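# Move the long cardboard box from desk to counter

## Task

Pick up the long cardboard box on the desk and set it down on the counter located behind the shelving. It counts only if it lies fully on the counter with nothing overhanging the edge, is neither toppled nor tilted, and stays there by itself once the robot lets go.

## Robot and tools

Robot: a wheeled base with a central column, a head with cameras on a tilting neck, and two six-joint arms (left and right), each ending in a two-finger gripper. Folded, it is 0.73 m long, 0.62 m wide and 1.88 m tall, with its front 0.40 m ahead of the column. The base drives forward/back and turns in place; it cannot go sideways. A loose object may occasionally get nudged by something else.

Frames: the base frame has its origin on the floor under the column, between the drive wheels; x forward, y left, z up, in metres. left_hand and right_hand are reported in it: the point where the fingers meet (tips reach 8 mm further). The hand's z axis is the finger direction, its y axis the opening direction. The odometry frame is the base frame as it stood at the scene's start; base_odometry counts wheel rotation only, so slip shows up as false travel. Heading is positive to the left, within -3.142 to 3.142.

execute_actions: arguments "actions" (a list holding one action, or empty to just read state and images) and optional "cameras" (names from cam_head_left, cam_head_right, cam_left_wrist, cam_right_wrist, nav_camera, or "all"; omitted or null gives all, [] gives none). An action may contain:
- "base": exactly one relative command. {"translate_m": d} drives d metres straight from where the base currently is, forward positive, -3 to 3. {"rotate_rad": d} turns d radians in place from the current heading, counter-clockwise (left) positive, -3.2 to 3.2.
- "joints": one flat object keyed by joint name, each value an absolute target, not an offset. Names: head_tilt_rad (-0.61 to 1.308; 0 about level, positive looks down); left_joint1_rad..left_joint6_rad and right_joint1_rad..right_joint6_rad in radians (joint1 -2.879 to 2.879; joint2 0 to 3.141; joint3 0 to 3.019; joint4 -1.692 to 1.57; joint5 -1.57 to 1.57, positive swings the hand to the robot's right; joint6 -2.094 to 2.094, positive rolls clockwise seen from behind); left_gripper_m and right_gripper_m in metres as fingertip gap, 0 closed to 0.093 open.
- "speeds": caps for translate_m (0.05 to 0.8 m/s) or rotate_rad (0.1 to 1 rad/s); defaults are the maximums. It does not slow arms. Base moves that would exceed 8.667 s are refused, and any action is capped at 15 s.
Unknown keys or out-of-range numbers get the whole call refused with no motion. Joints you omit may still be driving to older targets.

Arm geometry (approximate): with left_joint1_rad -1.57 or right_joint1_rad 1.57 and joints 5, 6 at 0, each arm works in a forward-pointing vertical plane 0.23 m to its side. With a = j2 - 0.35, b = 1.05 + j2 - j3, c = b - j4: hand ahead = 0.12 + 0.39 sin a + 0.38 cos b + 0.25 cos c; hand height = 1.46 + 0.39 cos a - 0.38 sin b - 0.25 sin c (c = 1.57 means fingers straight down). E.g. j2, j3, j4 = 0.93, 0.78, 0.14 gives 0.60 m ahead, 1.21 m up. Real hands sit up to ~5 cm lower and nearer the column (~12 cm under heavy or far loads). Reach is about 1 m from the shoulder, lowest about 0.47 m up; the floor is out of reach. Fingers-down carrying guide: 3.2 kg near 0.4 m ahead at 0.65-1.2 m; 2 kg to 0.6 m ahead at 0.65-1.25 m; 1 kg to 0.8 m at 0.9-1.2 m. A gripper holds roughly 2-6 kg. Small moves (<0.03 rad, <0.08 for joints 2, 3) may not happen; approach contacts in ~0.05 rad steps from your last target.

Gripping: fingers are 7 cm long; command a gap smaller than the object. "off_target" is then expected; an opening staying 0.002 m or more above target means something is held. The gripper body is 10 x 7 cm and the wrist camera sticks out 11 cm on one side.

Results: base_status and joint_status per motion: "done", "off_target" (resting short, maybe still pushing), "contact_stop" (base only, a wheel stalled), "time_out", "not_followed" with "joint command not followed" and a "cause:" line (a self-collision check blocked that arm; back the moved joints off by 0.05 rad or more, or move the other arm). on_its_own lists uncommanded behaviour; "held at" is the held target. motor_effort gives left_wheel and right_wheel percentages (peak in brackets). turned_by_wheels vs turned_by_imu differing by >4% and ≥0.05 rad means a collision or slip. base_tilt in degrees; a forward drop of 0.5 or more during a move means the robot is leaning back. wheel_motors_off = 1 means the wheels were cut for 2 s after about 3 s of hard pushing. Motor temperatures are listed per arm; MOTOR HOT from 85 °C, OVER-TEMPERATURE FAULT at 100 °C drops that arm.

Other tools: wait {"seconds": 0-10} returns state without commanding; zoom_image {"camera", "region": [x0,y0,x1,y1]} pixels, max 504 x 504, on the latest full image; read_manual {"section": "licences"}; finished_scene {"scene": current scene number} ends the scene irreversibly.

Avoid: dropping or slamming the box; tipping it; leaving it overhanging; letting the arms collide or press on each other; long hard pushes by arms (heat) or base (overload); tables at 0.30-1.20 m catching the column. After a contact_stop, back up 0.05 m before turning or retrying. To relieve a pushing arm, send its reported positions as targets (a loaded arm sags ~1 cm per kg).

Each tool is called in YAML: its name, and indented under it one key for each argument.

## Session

execute_actions:
  actions: []

Scene clock: 0.00 s.
Motor temperatures (°C, as the motors report them): left_arm=[29 31 30 27 28 27] | right_arm=[26 28 29 28 29 26]
base_odometry: x=+0.000 y=+0.000 heading=+0.000 (m, m, rad; odometry frame)
turned_by_wheels: +0.000 (rad since the last result)
turned_by_imu: +0.000 (rad since the last result)
base_tilt: forward=+0.3 right=+0.9 (deg)
base_status: not commanded
joint_positions: head_tilt_rad=+0.865 left_joint1_rad=-1.559 left_joint2_rad=+0.859 left_joint3_rad=+0.384 left_joint4_rad=-0.929 left_joint5_rad=+0.028 left_joint6_rad=+0.074 left_gripper_m=+0.094 right_joint1_rad=+1.576 right_joint2_rad=+0.906 right_joint3_rad=+0.439 right_joint4_rad=-0.944 right_joint5_rad=-0.037 right_joint6_rad=+0.013 right_gripper_m=+0.095
joint_status: not commanded
wheel_motors_off: 0
motor_effort: left_wheel=+2 right_wheel=+3 (%)
left_hand: x=+0.1417 y=+0.2223 z=+1.2537 quat_wxyz=(+0.426, -0.023, -0.904, +0.025) (m; base frame)
right_hand: x=+0.1596 y=-0.2180 z=+1.2458 quat_wxyz=(+0.429, -0.012, -0.903, -0.015) (m; base frame)
pictures: cam_head_left, cam_head_right, cam_left_wrist, cam_right_wrist, nav_camera
camera_calibration (this result's frames):
cam_head_left: T_world_to_cam=[[0.041545, -0.998779, -0.0267272, 0.0737587], [-0.802415, -0.0174145, -0.596513, 0.969732], [0.595319, 0.0462284, -0.802159, 1.12048], [0, 0, 0, 1]] pos_world=[0.10802, 0.038758, 1.47923]
cam_head_right: T_world_to_cam=[[0.044765, -0.998722, -0.0234421, -0.025971], [-0.80755, -0.0223623, -0.589376, 0.959318], [0.588099, 0.0453141, -0.807519, 1.1275], [0, 0, 0, 1]] pos_world=[0.112778, -0.0555769, 1.47527]
cam_left_wrist: T_world_to_cam=[[-0.0223307, -0.997769, 0.0629079, 0.146678], [-0.0698163, 0.0643263, 0.995484, -1.25014], [-0.99731, 0.0178379, -0.071097, 0.350779], [0, 0, 0, 1]] pos_world=[0.265831, 0.22051, 1.26021]
cam_right_wrist: T_world_to_cam=[[-0.0441272, -0.998785, -0.0219387, -0.185689], [-0.06905, -0.0188584, 0.997435, -1.23164], [-0.996637, 0.0455288, -0.0681339, 0.376814], [0, 0, 0, 1]] pos_world=[0.282308, -0.225846, 1.25008]
Images, in order (width x height): cam_head_left 896x504, cam_head_right 896x504, cam_left_wrist 616x616, cam_right_wrist 616x616, nav_camera 896x504.

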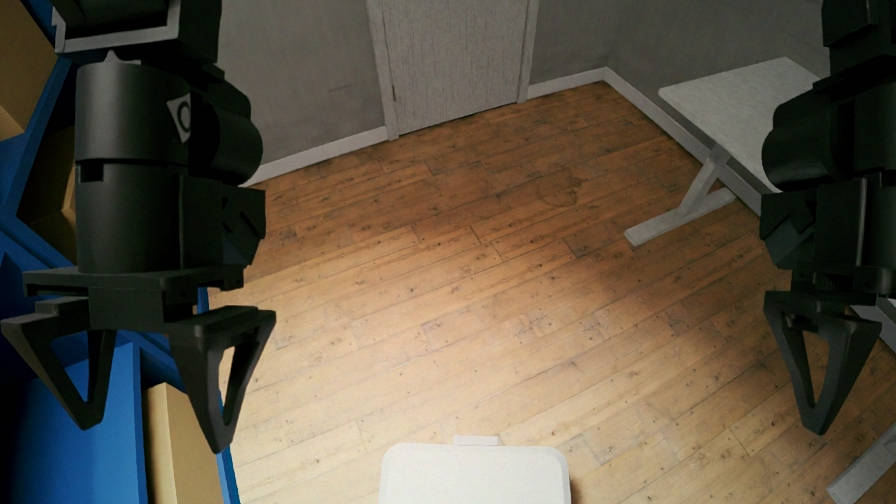

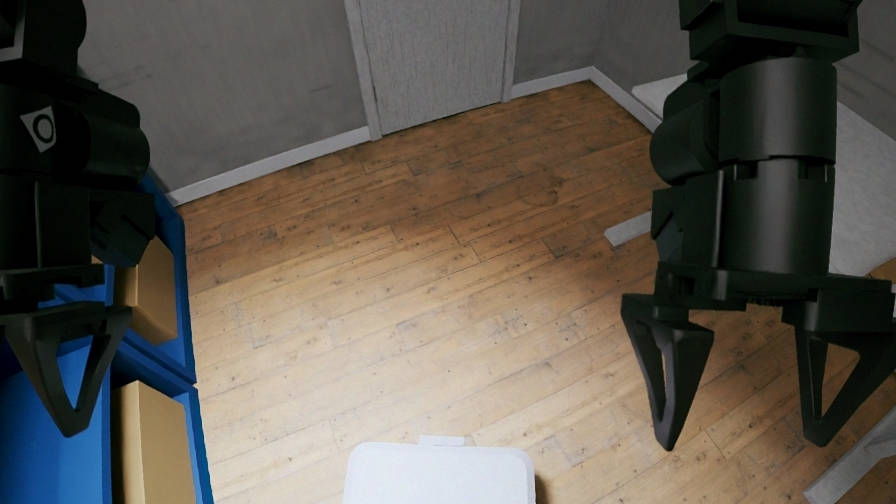

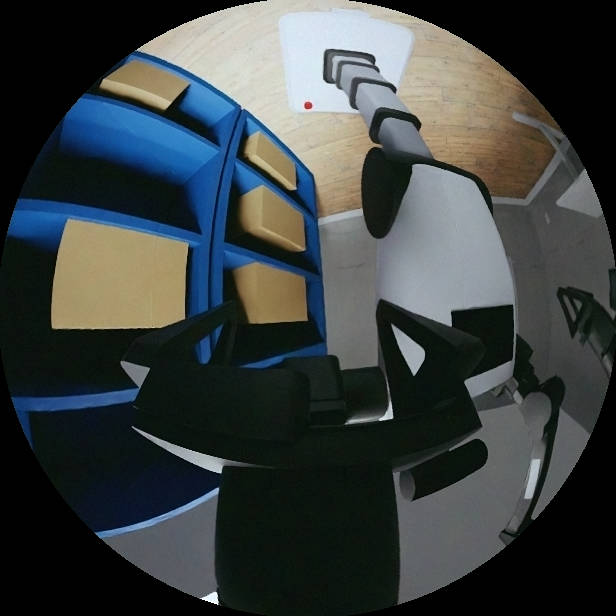

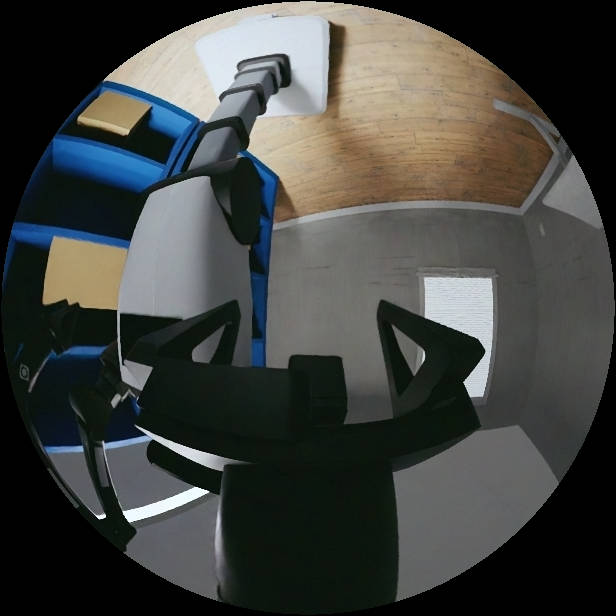

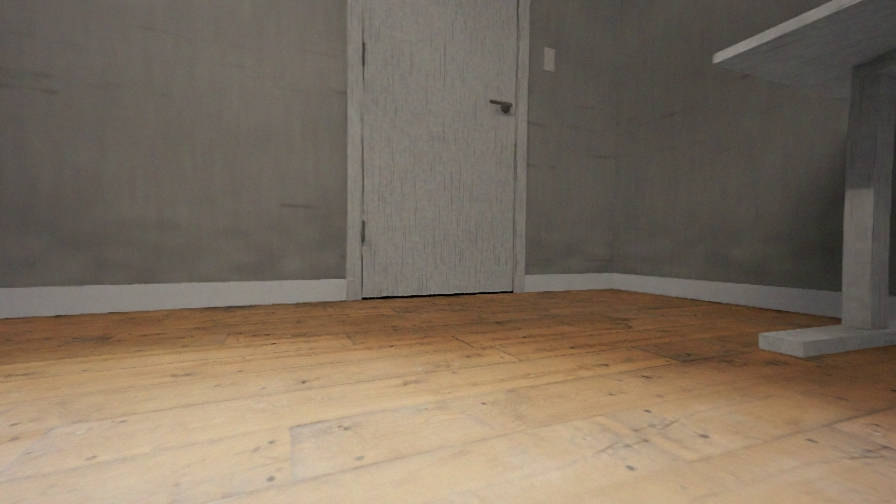

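execute_actions:
  actions:
    - {"base":{"rotate_rad":-1.05},"joints":{"left_joint1_rad":-1.57,"left_joint2_rad":1.62,"left_joint3_rad":1.41,"left_joint4_rad":-0.3,"left_joint5_rad":0,"left_joint6_rad":0}}
  cameras: ["cam_head_left","cam_head_right"]

Scene clock: 5.63 s.
Motor temperatures (°C, as the motors report them): left_arm=[29 32 30 27 28 27] | right_arm=[26 28 29 28 29 26]
base_odometry: x=+0.000 y=+0.000 heading=-1.049 (m, m, rad; odometry frame)
turned_by_wheels: -1.049 (rad since the last result)
turned_by_imu: -1.066 (rad since the last result)
base_tilt: forward=+0.2 right=+0.9 (deg)
base_status: done
joint_positions: head_tilt_rad=+0.865 left_joint1_rad=-1.570 left_joint2_rad=+1.611 left_joint3_rad=+1.417 left_joint4_rad=-0.306 left_joint5_rad=+0.002 left_joint6_rad=+0.009 left_gripper_m=+0.094 right_joint1_rad=+1.576 right_joint2_rad=+0.906 right_joint3_rad=+0.439 right_joint4_rad=-0.944 right_joint5_rad=-0.037 right_joint6_rad=+0.013 right_gripper_m=+0.095
joint_status: all done
wheel_motors_off: 0
motor_effort: left_wheel=+4(47) right_wheel=+0(42) (%)
left_hand: x=+0.6201 y=+0.2248 z=+0.9647 quat_wxyz=(-0.012, -0.005, -1.000, +0.001) (m; base frame)
right_hand: x=+0.1596 y=-0.2180 z=+1.2458 quat_wxyz=(+0.429, -0.012, -0.903, -0.015) (m; base frame)
pictures: cam_head_left, cam_head_right
camera_calibration (this result's frames):
cam_head_left: T_world_to_cam=[[0.041545, -0.998779, -0.0267272, 0.0737587], [-0.802415, -0.0174145, -0.596513, 0.969732], [0.595319, 0.0462284, -0.802159, 1.12048], [0, 0, 0, 1]] pos_world=[0.10802, 0.038758, 1.47923]
cam_head_right: T_world_to_cam=[[0.044765, -0.998722, -0.0234421, -0.025971], [-0.807549, -0.0223623, -0.589376, 0.959318], [0.588099, 0.0453141, -0.807519, 1.1275], [0, 0, 0, 1]] pos_world=[0.112778, -0.0555769, 1.47527]
Images, in order (width x height): cam_head_left 896x504, cam_head_right 896x504.

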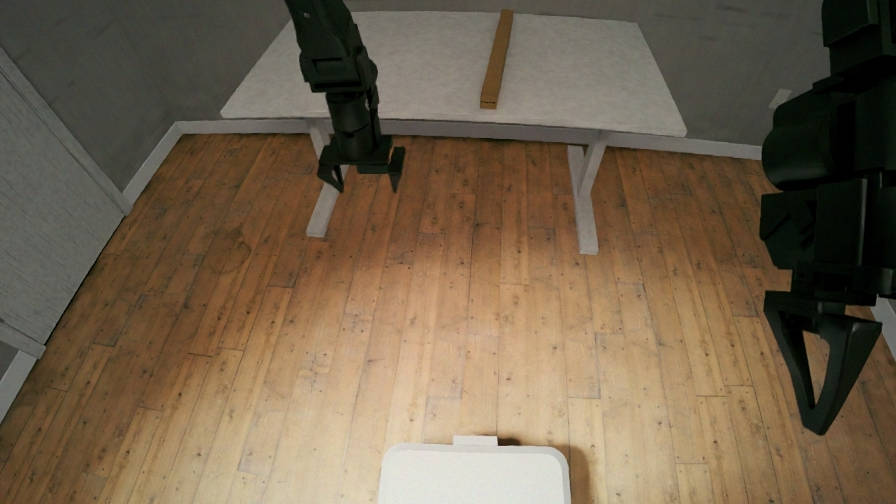

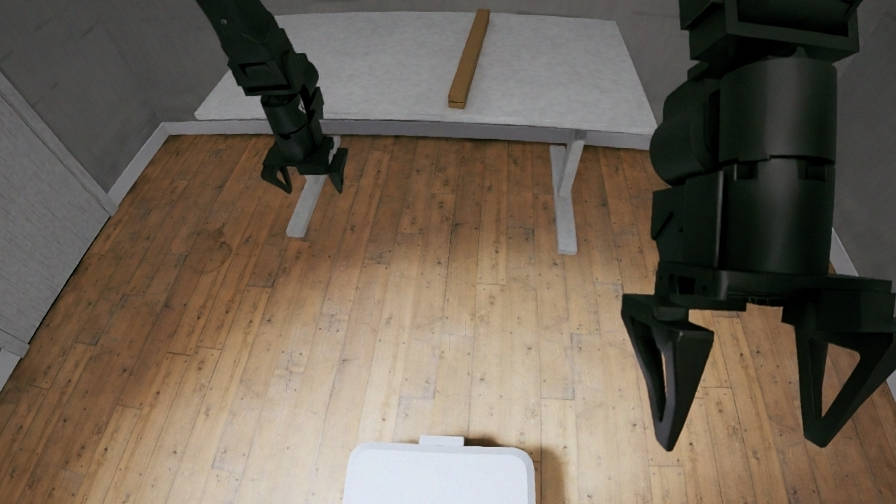

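execute_actions:
  actions:
    - {"base":{"rotate_rad":-0.19}}
  cameras: []

execute_actions:
  actions:
    - {"base":{"translate_m":0.84},"joints":{"left_joint2_rad":1.80,"left_joint3_rad":1.69,"left_joint4_rad":-0.41,"left_joint6_rad":-0.04}}
  cameras: ["cam_head_left","cam_left_wrist","nav_camera"]

Scene clock: 12.23 s.
Motor temperatures (°C, as the motors report them): left_arm=[29 33 30 27 28 27] | right_arm=[26 28 29 28 29 26]
base_odometry: x=+0.000 y=+0.000 heading=-1.239 (m, m, rad; odometry frame)
turned_by_wheels: -0.189 (rad since the last result)
turned_by_imu: -0.193 (rad since the last result)
base_tilt: forward=+0.2 right=+0.8 (deg)
base_status: done
joint_positions: head_tilt_rad=+0.865 left_joint1_rad=-1.572 left_joint2_rad=+1.611 left_joint3_rad=+1.417 left_joint4_rad=-0.306 left_joint5_rad=+0.002 left_joint6_rad=+0.009 left_gripper_m=+0.094 right_joint1_rad=+1.576 right_joint2_rad=+0.906 right_joint3_rad=+0.439 right_joint4_rad=-0.944 right_joint5_rad=-0.037 right_joint6_rad=+0.013 right_gripper_m=+0.095
joint_status: not commanded
wheel_motors_off: 0
motor_effort: left_wheel=+3(30) right_wheel=-3(32) (%)
left_hand: x=+0.6200 y=+0.2235 z=+0.9647 quat_wxyz=(-0.012, -0.005, -1.000, +0.001) (m; base frame)
right_hand: x=+0.1596 y=-0.2180 z=+1.2458 quat_wxyz=(+0.429, -0.012, -0.903, -0.015) (m; base frame)
pictures: none
No camera images: the call's "cameras" was empty. Leave "cameras" out to get every camera's image.

Scene clock: 15.30 s.
Motor temperatures (°C, as the motors report them): left_arm=[29 34 31 27 28 27] | right_arm=[26 28 29 28 29 26]
base_odometry: x=+0.274 y=-0.794 heading=-1.238 (m, m, rad; odometry frame)
turned_by_wheels: +0.000 (rad since the last result)
turned_by_imu: -0.001 (rad since the last result)
base_tilt: forward=+0.2 right=+0.7 (deg)
base_status: done
joint_positions: head_tilt_rad=+0.865 left_joint1_rad=-1.572 left_joint2_rad=+1.814 left_joint3_rad=+1.672 left_joint4_rad=-0.400 left_joint5_rad=+0.002 left_joint6_rad=-0.029 left_gripper_m=+0.094 right_joint1_rad=+1.576 right_joint2_rad=+0.906 right_joint3_rad=+0.440 right_joint4_rad=-0.944 right_joint5_rad=-0.037 right_joint6_rad=+0.013 right_gripper_m=+0.095
joint_status: all done
wheel_motors_off: 0
motor_effort: left_wheel=+0(55) right_wheel=+1(57) (%)
left_hand: x=+0.6445 y=+0.2234 z=+0.8954 quat_wxyz=(+0.009, +0.014, -1.000, +0.001) (m; base frame)
right_hand: x=+0.1598 y=-0.2180 z=+1.2458 quat_wxyz=(+0.429, -0.012, -0.903, -0.015) (m; base frame)
pictures: cam_head_left, cam_left_wrist, nav_camera
camera_calibration (this result's frames):
cam_head_left: T_world_to_cam=[[0.041545, -0.998779, -0.0267272, 0.0737587], [-0.802415, -0.0174145, -0.596513, 0.969733], [0.595319, 0.0462284, -0.802158, 1.12048], [0, 0, 0, 1]] pos_world=[0.10802, 0.038758, 1.47923]
cam_left_wrist: T_world_to_cam=[[0.0279258, -0.99961, -0.000302546, 0.206187], [-0.802625, -0.0226031, 0.596055, -0.0091238], [-0.595829, -0.0164025, -0.802944, 1.23094], [0, 0, 0, 1]] pos_world=[0.720349, 0.226091, 0.993876]
Images, in order (width x height): cam_head_left 896x504, cam_left_wrist 616x616, nav_camera 896x504.

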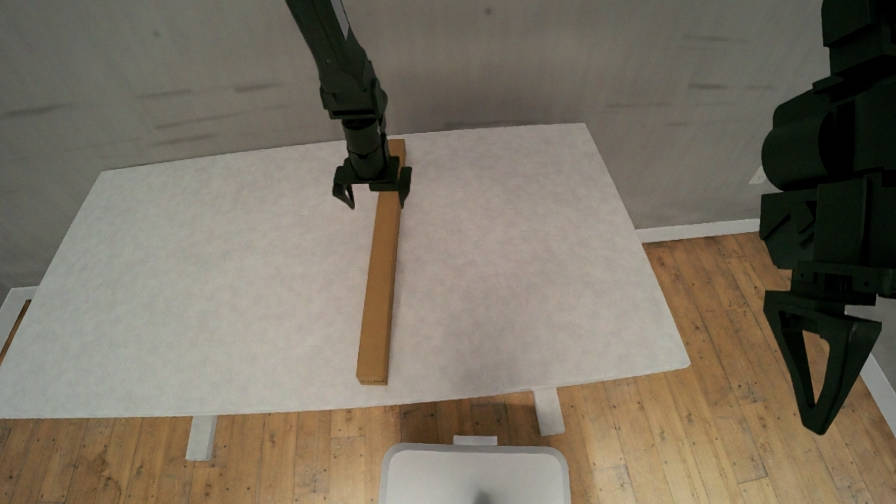

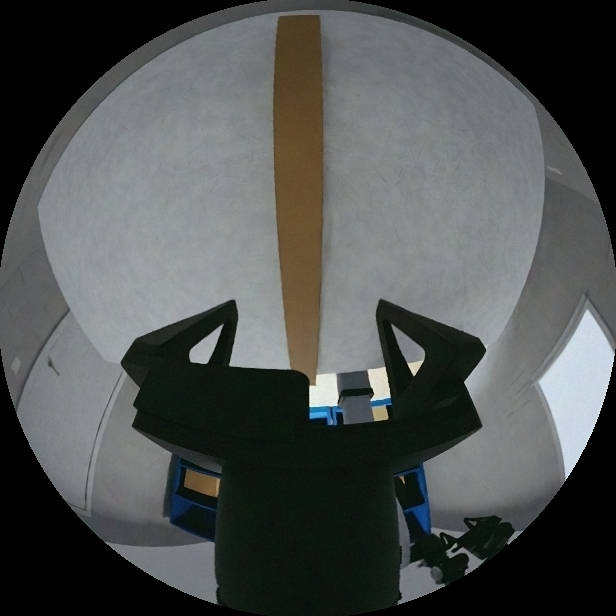

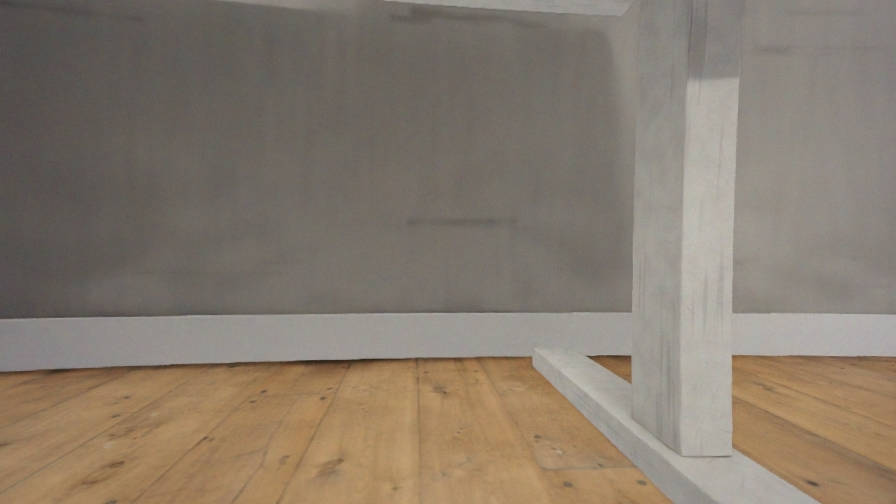

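execute_actions:
  actions:
    - {"base":{"rotate_rad":0.015},"joints":{"left_joint2_rad":2.09,"left_joint3_rad":2.015,"left_joint4_rad":-0.44,"left_joint6_rad":-0.05}}
  cameras: ["cam_left_wrist"]

execute_actions:
  actions:
    - {"joints":{"left_joint2_rad":2.255,"left_joint3_rad":2.23,"left_joint4_rad":-0.49}}
  cameras: ["cam_left_wrist","cam_head_left"]

Scene clock: 27.00 s.
Motor temperatures (°C, as the motors report them): left_arm=[29 36 31 27 28 27] | right_arm=[26 28 29 28 29 26]
base_odometry: x=+0.274 y=-0.794 heading=-1.224 (m, m, rad; odometry frame)
turned_by_wheels: +0.014 (rad since the last result)
turned_by_imu: +0.013 (rad since the last result)
base_tilt: forward=+0.2 right=+0.8 (deg)
base_status: done
joint_positions: head_tilt_rad=+0.865 left_joint1_rad=-1.568 left_joint2_rad=+2.102 left_joint3_rad=+1.986 left_joint4_rad=-0.431 left_joint5_rad=+0.002 left_joint6_rad=-0.039 left_gripper_m=+0.094 right_joint1_rad=+1.576 right_joint2_rad=+0.906 right_joint3_rad=+0.440 right_joint4_rad=-0.944 right_joint5_rad=-0.037 right_joint6_rad=+0.013 right_gripper_m=+0.095
joint_status: all done
wheel_motors_off: 0
motor_effort: left_wheel=-1(29) right_wheel=+1(42) (%)
left_hand: x=+0.6474 y=+0.2263 z=+0.7888 quat_wxyz=(+0.012, +0.020, -1.000, +0.000) (m; base frame)
right_hand: x=+0.1598 y=-0.2180 z=+1.2458 quat_wxyz=(+0.429, -0.012, -0.903, -0.015) (m; base frame)
pictures: cam_left_wrist
camera_calibration (this result's frames):
cam_left_wrist: T_world_to_cam=[[0.0395439, -0.999211, -0.00367295, 0.203979], [-0.798865, -0.0338227, 0.600558, 0.0533634], [-0.600209, -0.0208142, -0.799572, 1.14828], [0, 0, 0, 1]] pos_world=[0.723775, 0.229524, 0.886838]
Images, in order (width x height): cam_left_wrist 616x616.

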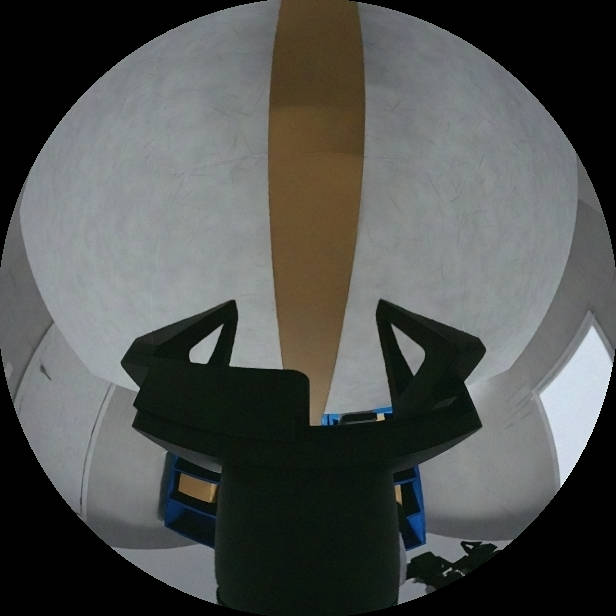

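Scene clock: 28.07 s.
Motor temperatures (°C, as the motors report them): left_arm=[29 36 31 27 28 27] | right_arm=[26 28 29 28 29 26]
base_odometry: x=+0.274 y=-0.794 heading=-1.225 (m, m, rad; odometry frame)
turned_by_wheels: +0.000 (rad since the last result)
turned_by_imu: +0.000 (rad since the last result)
base_tilt: forward=+0.2 right=+0.7 (deg)
base_status: not commanded
joint_positions: head_tilt_rad=+0.865 left_joint1_rad=-1.568 left_joint2_rad=+2.245 left_joint3_rad=+2.198 left_joint4_rad=-0.480 left_joint5_rad=+0.002 left_joint6_rad=-0.039 left_gripper_m=+0.094 right_joint1_rad=+1.576 right_joint2_rad=+0.906 right_joint3_rad=+0.440 right_joint4_rad=-0.944 right_joint5_rad=-0.037 right_joint6_rad=+0.013 right_gripper_m=+0.095
joint_status: all done
wheel_motors_off: 0
motor_effort: left_wheel=-2(1) right_wheel=+2(2) (%)
left_hand: x=+0.6622 y=+0.2264 z=+0.7468 quat_wxyz=(+0.002, +0.020, -1.000, +0.000) (m; base frame)
right_hand: x=+0.1598 y=-0.2180 z=+1.2458 quat_wxyz=(+0.429, -0.012, -0.903, -0.015) (m; base frame)
pictures: cam_head_left, cam_left_wrist
camera_calibration (this result's frames):
cam_head_left: T_world_to_cam=[[0.041545, -0.998779, -0.0267272, 0.0737587], [-0.802415, -0.0174145, -0.596513, 0.969732], [0.595319, 0.0462284, -0.802159, 1.12048], [0, 0, 0, 1]] pos_world=[0.10802, 0.038758, 1.47923]
cam_left_wrist: T_world_to_cam=[[0.0395687, -0.999213, -0.00289719, 0.202747], [-0.810845, -0.0338035, 0.584284, 0.110516], [-0.583922, -0.0207702, -0.811544, 1.12176], [0, 0, 0, 1]] pos_world=[0.73661, 0.229622, 0.846373]
Images, in order (width x height): cam_head_left 896x504, cam_left_wrist 616x616.

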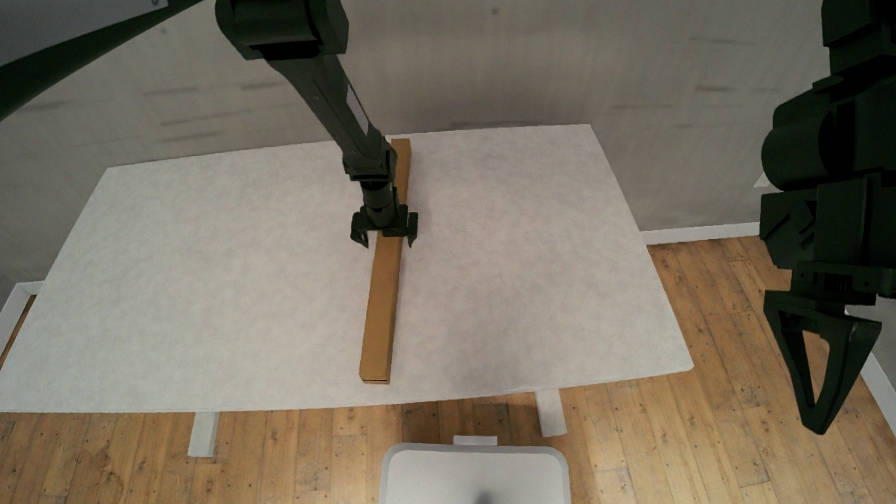

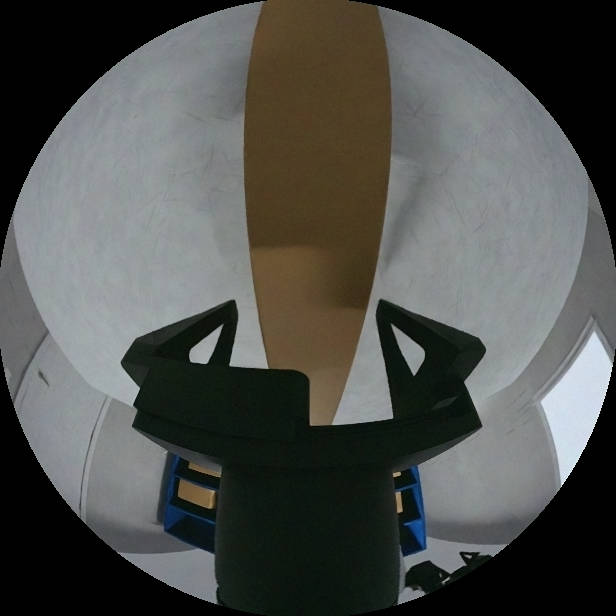

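execute_actions:
  actions:
    - {"joints":{"left_gripper_m":0.02}}
  cameras: []

execute_actions:
  actions:
    - {"joints":{"left_joint2_rad":1.87,"left_joint3_rad":1.72,"left_joint4_rad":-0.37}}
  cameras: ["cam_head_left"]

execute_actions:
  actions:
    - {"base":{"translate_m":-0.2},"joints":{"head_tilt_rad":0.615,"left_joint2_rad":1.37,"left_joint3_rad":1.03,"left_joint4_rad":-0.18}}
  cameras: ["cam_head_left"]

Scene clock: 33.73 s.
Motor temperatures (°C, as the motors report them): left_arm=[29 36 32 27 28 27] | right_arm=[26 28 29 28 29 26]
base_odometry: x=+0.274 y=-0.794 heading=-1.225 (m, m, rad; odometry frame)
turned_by_wheels: +0.000 (rad since the last result)
turned_by_imu: -0.001 (rad since the last result)
base_tilt: forward=+0.1 right=+0.8 (deg)
base_status: not commanded
joint_positions: head_tilt_rad=+0.865 left_joint1_rad=-1.568 left_joint2_rad=+2.245 left_joint3_rad=+2.198 left_joint4_rad=-0.480 left_joint5_rad=+0.001 left_joint6_rad=-0.040 left_gripper_m=+0.049 right_joint1_rad=+1.576 right_joint2_rad=+0.906 right_joint3_rad=+0.440 right_joint4_rad=-0.944 right_joint5_rad=-0.037 right_joint6_rad=+0.013 right_gripper_m=+0.095
joint_status: left_gripper_m off_target (ended at +0.049, target +0.020)
wheel_motors_off: 0
motor_effort: left_wheel=-2(2) right_wheel=+2(2) (%)
left_hand: x=+0.6622 y=+0.2265 z=+0.7468 quat_wxyz=(+0.002, +0.020, -1.000, +0.000) (m; base frame)
right_hand: x=+0.1598 y=-0.2180 z=+1.2458 quat_wxyz=(+0.429, -0.012, -0.903, -0.015) (m; base frame)
pictures: none
No camera images: the call's "cameras" was empty. Leave "cameras" out to get every camera's image.

Scene clock: 35.13 s.
Motor temperatures (°C, as the motors report them): left_arm=[29 36 32 27 28 27] | right_arm=[26 28 29 28 29 26]
base_odometry: x=+0.274 y=-0.794 heading=-1.225 (m, m, rad; odometry frame)
turned_by_wheels: +0.000 (rad since the last result)
turned_by_imu: +0.000 (rad since the last result)
base_tilt: forward=+0.2 right=+0.9 (deg)
base_status: not commanded
joint_positions: head_tilt_rad=+0.865 left_joint1_rad=-1.568 left_joint2_rad=+1.859 left_joint3_rad=+1.727 left_joint4_rad=-0.379 left_joint5_rad=+0.001 left_joint6_rad=-0.040 left_gripper_m=+0.049 right_joint1_rad=+1.576 right_joint2_rad=+0.906 right_joint3_rad=+0.440 right_joint4_rad=-0.944 right_joint5_rad=-0.037 right_joint6_rad=+0.013 right_gripper_m=+0.095
joint_status: all done
wheel_motors_off: 0
motor_effort: left_wheel=-2(2) right_wheel=-1(1) (%)
left_hand: x=+0.6570 y=+0.2262 z=+0.8797 quat_wxyz=(-0.007, +0.020, -1.000, +0.000) (m; base frame)
right_hand: x=+0.1598 y=-0.2180 z=+1.2458 quat_wxyz=(+0.429, -0.012, -0.903, -0.015) (m; base frame)
pictures: cam_head_left
camera_calibration (this result's frames):
cam_head_left: T_world_to_cam=[[0.041545, -0.998779, -0.0267272, 0.0737587], [-0.802415, -0.0174145, -0.596513, 0.969732], [0.595319, 0.0462284, -0.802158, 1.12048], [0, 0, 0, 1]] pos_world=[0.10802, 0.038758, 1.47923]
Images, in order (width x height): cam_head_left 896x504.

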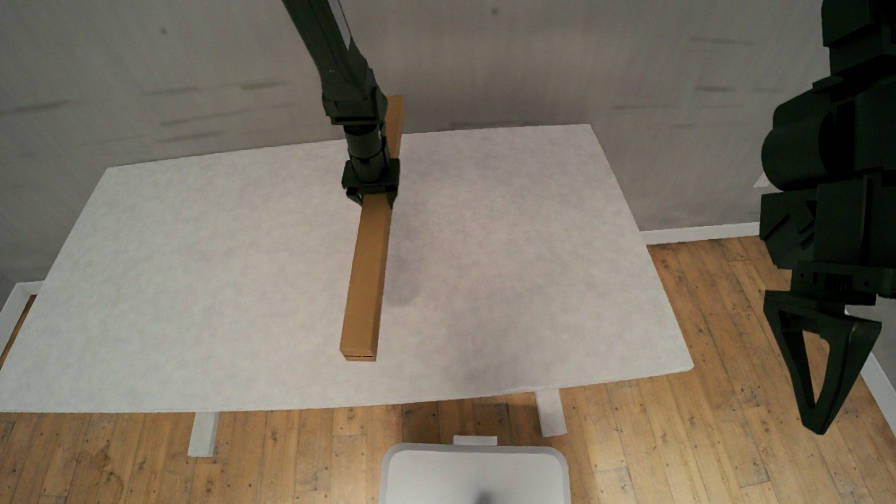

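Scene clock: 36.93 s.
Motor temperatures (°C, as the motors report them): left_arm=[29 36 31 27 28 27] | right_arm=[26 28 29 28 29 26]
base_odometry: x=+0.206 y=-0.606 heading=-1.223 (m, m, rad; odometry frame)
turned_by_wheels: +0.001 (rad since the last result)
turned_by_imu: +0.001 (rad since the last result)
base_tilt: forward=+0.2 right=+0.8 (deg)
base_status: done
joint_positions: head_tilt_rad=+0.632 left_joint1_rad=-1.568 left_joint2_rad=+1.374 left_joint3_rad=+1.019 left_joint4_rad=-0.192 left_joint5_rad=+0.001 left_joint6_rad=-0.040 left_gripper_m=+0.049 right_joint1_rad=+1.576 right_joint2_rad=+0.906 right_joint3_rad=+0.437 right_joint4_rad=-0.944 right_joint5_rad=-0.037 right_joint6_rad=+0.013 right_gripper_m=+0.095
joint_status: all done
wheel_motors_off: 0
motor_effort: left_wheel=+1(51) right_wheel=-1(41) (%)
left_hand: x=+0.5119 y=+0.2257 z=+1.0328 quat_wxyz=(+0.011, +0.020, -1.000, -0.001) (m; base frame)
right_hand: x=+0.1584 y=-0.2180 z=+1.2462 quat_wxyz=(+0.430, -0.012, -0.903, -0.015) (m; base frame)
pictures: cam_head_left
camera_calibration (this result's frames):
cam_head_left: T_world_to_cam=[[0.0466027, -0.998779, -0.0163865, 0.0575811], [-0.642574, -0.0174145, -0.766026, 1.22279], [0.764805, 0.0462284, -0.642601, 0.866287], [0, 0, 0, 1]] pos_world=[0.120509, 0.038758, 1.49431]
Images, in order (width x height): cam_head_left 896x504.

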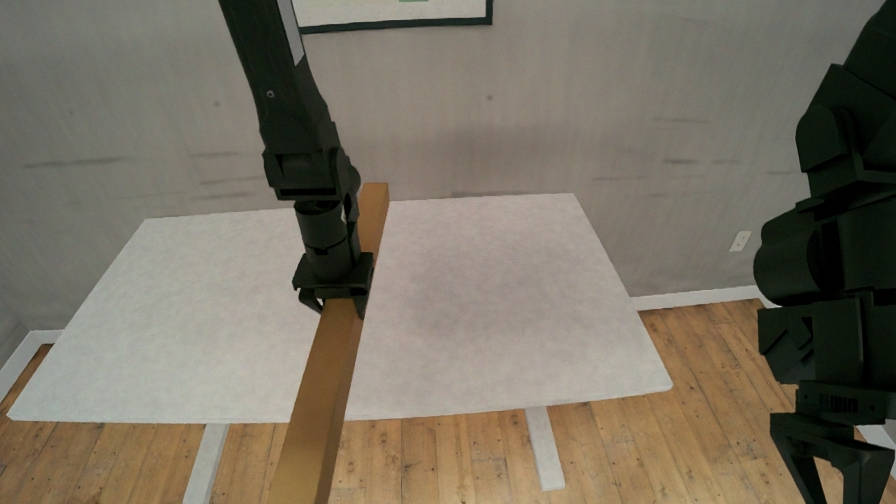

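execute_actions:
  actions:
    - {"base":{"rotate_rad":-2.1},"joints":{"left_joint1_rad":-1.77,"left_joint6_rad":0.75}}
  cameras: ["cam_head_left","cam_head_right","nav_camera"]

Scene clock: 43.03 s.
Motor temperatures (°C, as the motors report them): left_arm=[29 36 31 27 28 27] | right_arm=[26 28 29 28 29 26]
base_odometry: x=+0.206 y=-0.606 heading=+2.961 (m, m, rad; odometry frame)
turned_by_wheels: -2.099 (rad since the last result)
turned_by_imu: -2.134 (rad since the last result)
base_tilt: forward=+0.3 right=+1.0 (deg)
base_status: done
joint_positions: head_tilt_rad=+0.632 left_joint1_rad=-1.770 left_joint2_rad=+1.374 left_joint3_rad=+1.019 left_joint4_rad=-0.192 left_joint5_rad=+0.000 left_joint6_rad=+0.739 left_gripper_m=+0.049 right_joint1_rad=+1.576 right_joint2_rad=+0.906 right_joint3_rad=+0.437 right_joint4_rad=-0.944 right_joint5_rad=-0.037 right_joint6_rad=+0.013 right_gripper_m=+0.095
joint_status: all done
wheel_motors_off: 0
motor_effort: left_wheel=+3(47) right_wheel=-6(50) (%)
left_hand: x=+0.5061 y=+0.1094 z=+1.0428 quat_wxyz=(-0.020, -0.407, -0.910, +0.084) (m; base frame)
right_hand: x=+0.1584 y=-0.2180 z=+1.2462 quat_wxyz=(+0.430, -0.012, -0.903, -0.015) (m; base frame)
pictures: cam_head_left, cam_head_right, nav_camera
camera_calibration (this result's frames):
cam_head_left: T_world_to_cam=[[0.0466027, -0.998779, -0.0163865, 0.0575811], [-0.642574, -0.0174145, -0.766026, 1.22279], [0.764805, 0.0462284, -0.642601, 0.866287], [0, 0, 0, 1]] pos_world=[0.120509, 0.038758, 1.49431]
cam_head_right: T_world_to_cam=[[0.0489751, -0.998722, -0.0124454, -0.0431165], [-0.649221, -0.0223623, -0.760271, 1.21458], [0.759022, 0.0453141, -0.649486, 0.875583], [0, 0, 0, 1]] pos_world=[0.126056, -0.0555769, 1.49155]
Images, in order (width x height): cam_head_left 896x504, cam_head_right 896x504, nav_camera 896x504.

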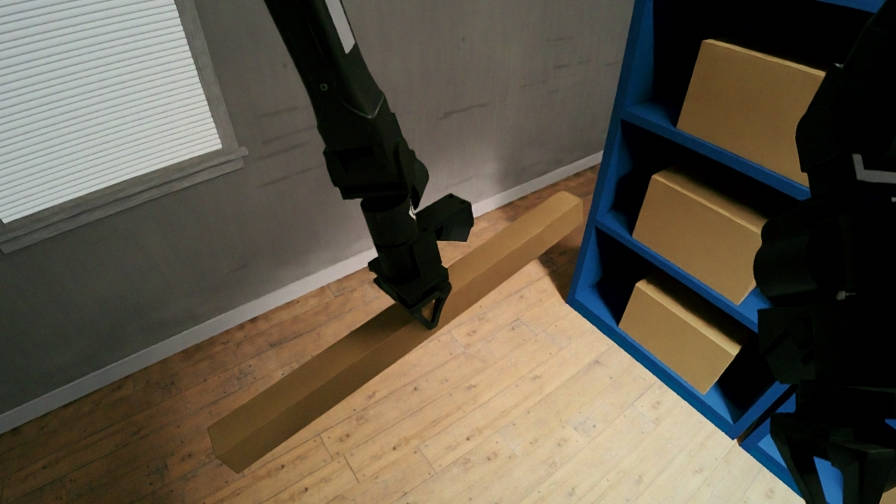

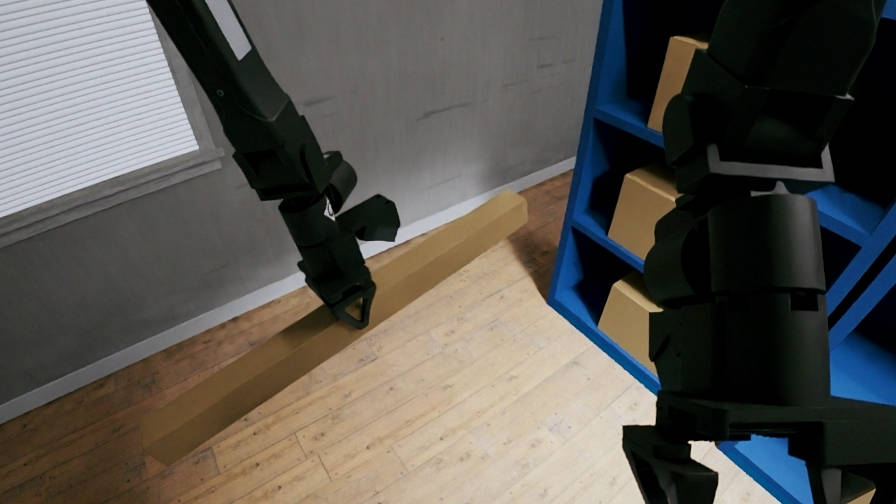

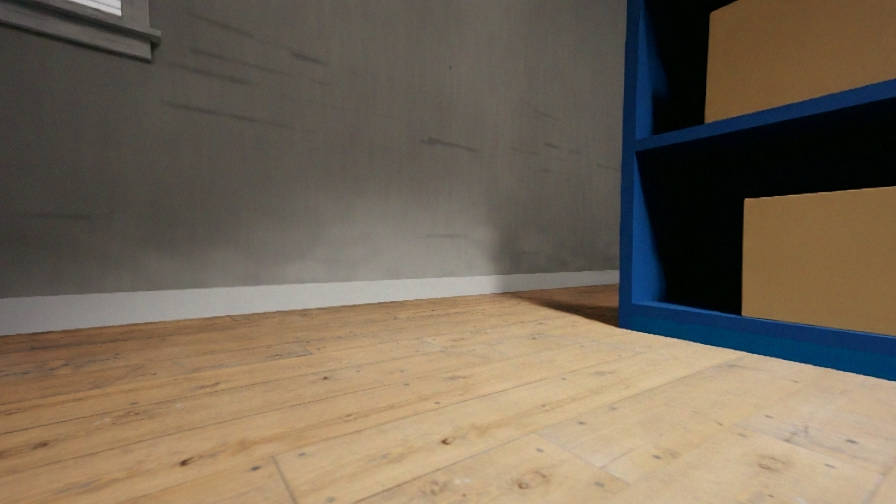

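execute_actions:
  actions:
    - {"base":{"rotate_rad":0.19},"joints":{"head_tilt_rad":0.8,"left_joint6_rad":1.0}}
  cameras: []

execute_actions:
  actions:
    - {"base":{"translate_m":1.19}}
  cameras: ["cam_head_left"]

Scene clock: 49.77 s.
Motor temperatures (°C, as the motors report them): left_arm=[29 36 31 27 28 27] | right_arm=[26 28 29 28 29 26]
base_odometry: x=+0.206 y=-0.606 heading=-3.133 (m, m, rad; odometry frame)
turned_by_wheels: +0.189 (rad since the last result)
turned_by_imu: +0.192 (rad since the last result)
base_tilt: forward=+0.0 right=+0.8 (deg)
base_status: done
joint_positions: head_tilt_rad=+0.802 left_joint1_rad=-1.769 left_joint2_rad=+1.374 left_joint3_rad=+1.019 left_joint4_rad=-0.192 left_joint5_rad=+0.000 left_joint6_rad=+0.989 left_gripper_m=+0.049 right_joint1_rad=+1.576 right_joint2_rad=+0.906 right_joint3_rad=+0.437 right_joint4_rad=-0.944 right_joint5_rad=-0.037 right_joint6_rad=+0.013 right_gripper_m=+0.095
joint_status: all done
wheel_motors_off: 0
motor_effort: left_wheel=-3(23) right_wheel=+6(25) (%)
left_hand: x=+0.5061 y=+0.1096 z=+1.0428 quat_wxyz=(-0.031, -0.517, -0.852, +0.080) (m; base frame)
right_hand: x=+0.1584 y=-0.2180 z=+1.2462 quat_wxyz=(+0.430, -0.012, -0.903, -0.015) (m; base frame)
pictures: none
No camera images: the call's "cameras" was empty. Leave "cameras" out to get every camera's image.

Scene clock: 53.23 s.
Motor temperatures (°C, as the motors report them): left_arm=[29 36 31 27 28 27] | right_arm=[26 28 29 28 29 26]
base_odometry: x=-0.984 y=-0.616 heading=-3.134 (m, m, rad; odometry frame)
turned_by_wheels: -0.001 (rad since the last result)
turned_by_imu: -0.002 (rad since the last result)
base_tilt: forward=+0.2 right=+0.8 (deg)
base_status: done
joint_positions: head_tilt_rad=+0.803 left_joint1_rad=-1.769 left_joint2_rad=+1.374 left_joint3_rad=+1.024 left_joint4_rad=-0.192 left_joint5_rad=+0.000 left_joint6_rad=+0.989 left_gripper_m=+0.049 right_joint1_rad=+1.576 right_joint2_rad=+0.906 right_joint3_rad=+0.440 right_joint4_rad=-0.944 right_joint5_rad=-0.037 right_joint6_rad=+0.013 right_gripper_m=+0.095
joint_status: not commanded
wheel_motors_off: 0
motor_effort: left_wheel=-2(39) right_wheel=+2(72) (%)
left_hand: x=+0.5092 y=+0.1094 z=+1.0431 quat_wxyz=(-0.033, -0.517, -0.852, +0.079) (m; base frame)
right_hand: x=+0.1602 y=-0.2180 z=+1.2456 quat_wxyz=(+0.428, -0.012, -0.903, -0.015) (m; base frame)
pictures: cam_head_left
camera_calibration (this result's frames):
cam_head_left: T_world_to_cam=[[0.0431439, -0.998779, -0.024061, 0.0695728], [-0.763303, -0.0174145, -0.645805, 1.04369], [0.644598, 0.0462284, -0.763123, 1.0579], [0, 0, 0, 1]] pos_world=[0.111728, 0.038758, 1.483]
Images, in order (width x height): cam_head_left 896x504.

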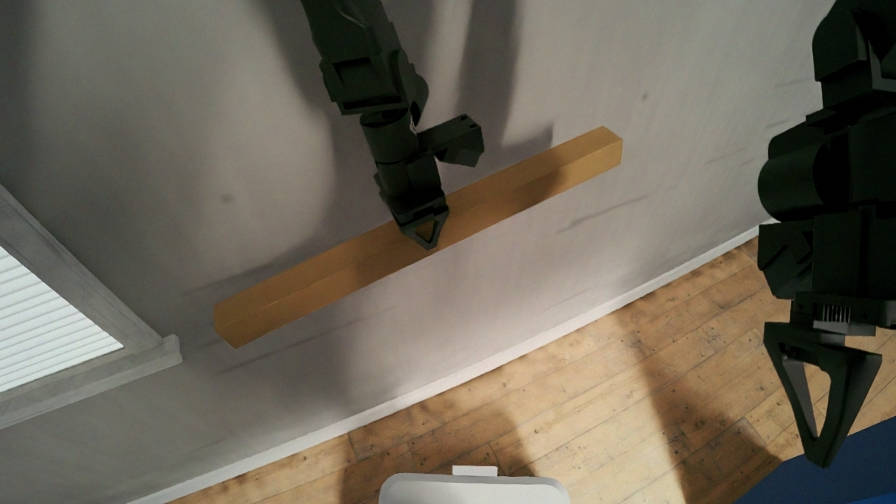

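execute_actions:
  actions:
    - {"base":{"rotate_rad":-0.74}}
  cameras: ["cam_head_left"]

execute_actions:
  actions:
    - {"base":{"translate_m":0.45},"joints":{"left_joint6_rad":0.25}}
  cameras: ["cam_head_left","cam_head_right"]

Scene clock: 60.07 s.
Motor temperatures (°C, as the motors report them): left_arm=[29 36 31 27 28 27] | right_arm=[26 28 29 28 29 26]
base_odometry: x=-0.984 y=-0.616 heading=+2.410 (m, m, rad; odometry frame)
turned_by_wheels: -0.739 (rad since the last result)
turned_by_imu: -0.751 (rad since the last result)
base_tilt: forward=+0.1 right=+0.8 (deg)
base_status: done
joint_positions: head_tilt_rad=+0.803 left_joint1_rad=-1.769 left_joint2_rad=+1.374 left_joint3_rad=+1.024 left_joint4_rad=-0.192 left_joint5_rad=+0.000 left_joint6_rad=+0.989 left_gripper_m=+0.049 right_joint1_rad=+1.576 right_joint2_rad=+0.906 right_joint3_rad=+0.440 right_joint4_rad=-0.944 right_joint5_rad=-0.037 right_joint6_rad=+0.013 right_gripper_m=+0.095
joint_status: not commanded
wheel_motors_off: 0
motor_effort: left_wheel=+2(32) right_wheel=-3(53) (%)
left_hand: x=+0.5092 y=+0.1094 z=+1.0431 quat_wxyz=(-0.033, -0.517, -0.852, +0.079) (m; base frame)
right_hand: x=+0.1602 y=-0.2180 z=+1.2456 quat_wxyz=(+0.428, -0.012, -0.903, -0.015) (m; base frame)
pictures: cam_head_left
camera_calibration (this result's frames):
cam_head_left: T_world_to_cam=[[0.043144, -0.998779, -0.024061, 0.0695728], [-0.763303, -0.0174145, -0.645806, 1.04369], [0.644598, 0.0462284, -0.763123, 1.0579], [0, 0, 0, 1]] pos_world=[0.111728, 0.038758, 1.483]
Images, in order (width x height): cam_head_left 896x504.

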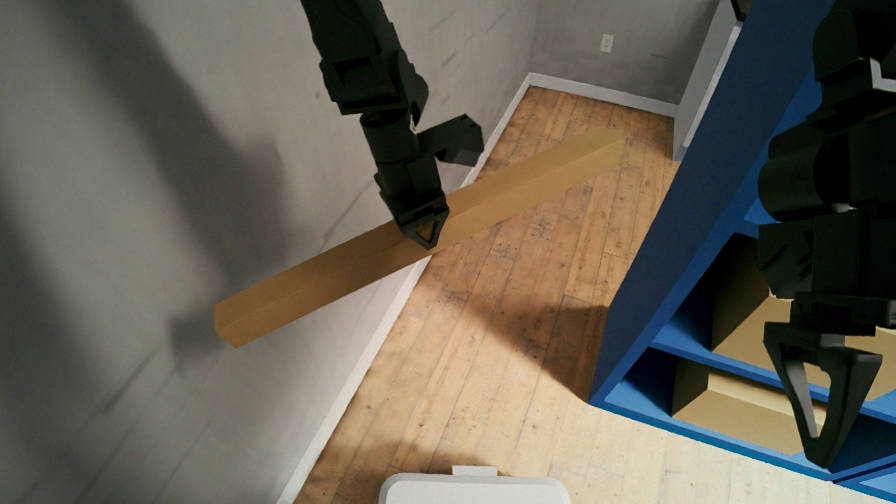

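Scene clock: 62.50 s.
Motor temperatures (°C, as the motors report them): left_arm=[29 36 31 27 28 27] | right_arm=[26 28 29 28 29 26]
base_odometry: x=-1.319 y=-0.315 heading=+2.410 (m, m, rad; odometry frame)
turned_by_wheels: +0.000 (rad since the last result)
turned_by_imu: -0.001 (rad since the last result)
base_tilt: forward=+0.3 right=+0.9 (deg)
base_status: done
joint_positions: head_tilt_rad=+0.803 left_joint1_rad=-1.769 left_joint2_rad=+1.373 left_joint3_rad=+1.029 left_joint4_rad=-0.190 left_joint5_rad=+0.000 left_joint6_rad=+0.260 left_gripper_m=+0.049 right_joint1_rad=+1.576 right_joint2_rad=+0.906 right_joint3_rad=+0.441 right_joint4_rad=-0.944 right_joint5_rad=-0.037 right_joint6_rad=+0.013 right_gripper_m=+0.095
joint_status: all done
wheel_motors_off: 0
motor_effort: left_wheel=+0(54) right_wheel=+2(57) (%)
left_hand: x=+0.5131 y=+0.1091 z=+1.0437 quat_wxyz=(-0.006, -0.178, -0.980, +0.085) (m; base frame)
right_hand: x=+0.1604 y=-0.2180 z=+1.2456 quat_wxyz=(+0.428, -0.012, -0.903, -0.015) (m; base frame)
pictures: cam_head_left, cam_head_right
camera_calibration (this result's frames):
cam_head_left: T_world_to_cam=[[0.0431398, -0.998779, -0.0240684, 0.0695844], [-0.763414, -0.0174145, -0.645674, 1.04349], [0.644467, 0.0462284, -0.763234, 1.05808], [0, 0, 0, 1]] pos_world=[0.111718, 0.038758, 1.48299]
cam_head_right: T_world_to_cam=[[0.0461474, -0.998722, -0.0205878, -0.0304358], [-0.768987, -0.0223623, -0.638874, 1.03362], [0.637597, 0.0453141, -0.769036, 1.06576], [0, 0, 0, 1]] pos_world=[0.116716, -0.0555769, 1.47933]
Images, in order (width x height): cam_head_left 896x504, cam_head_right 896x504.

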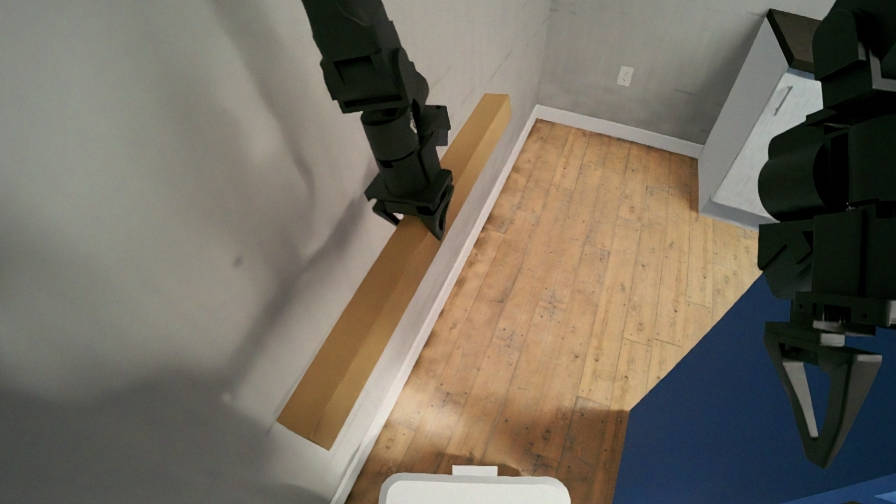

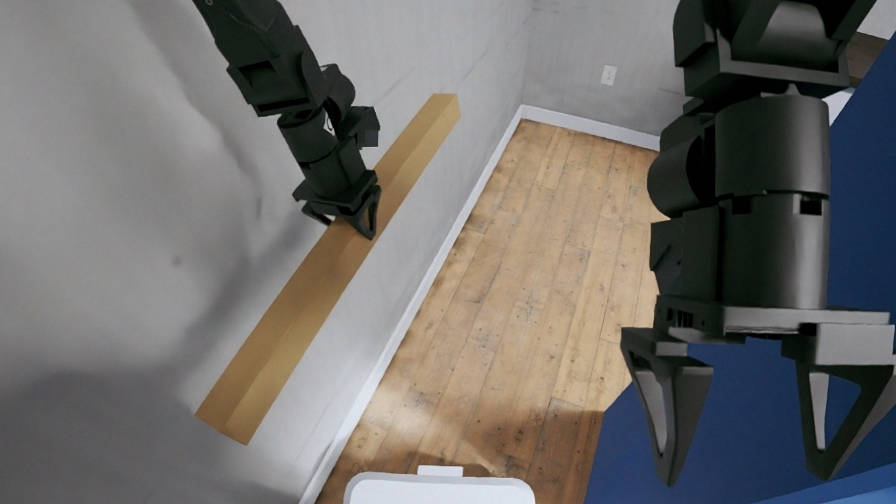

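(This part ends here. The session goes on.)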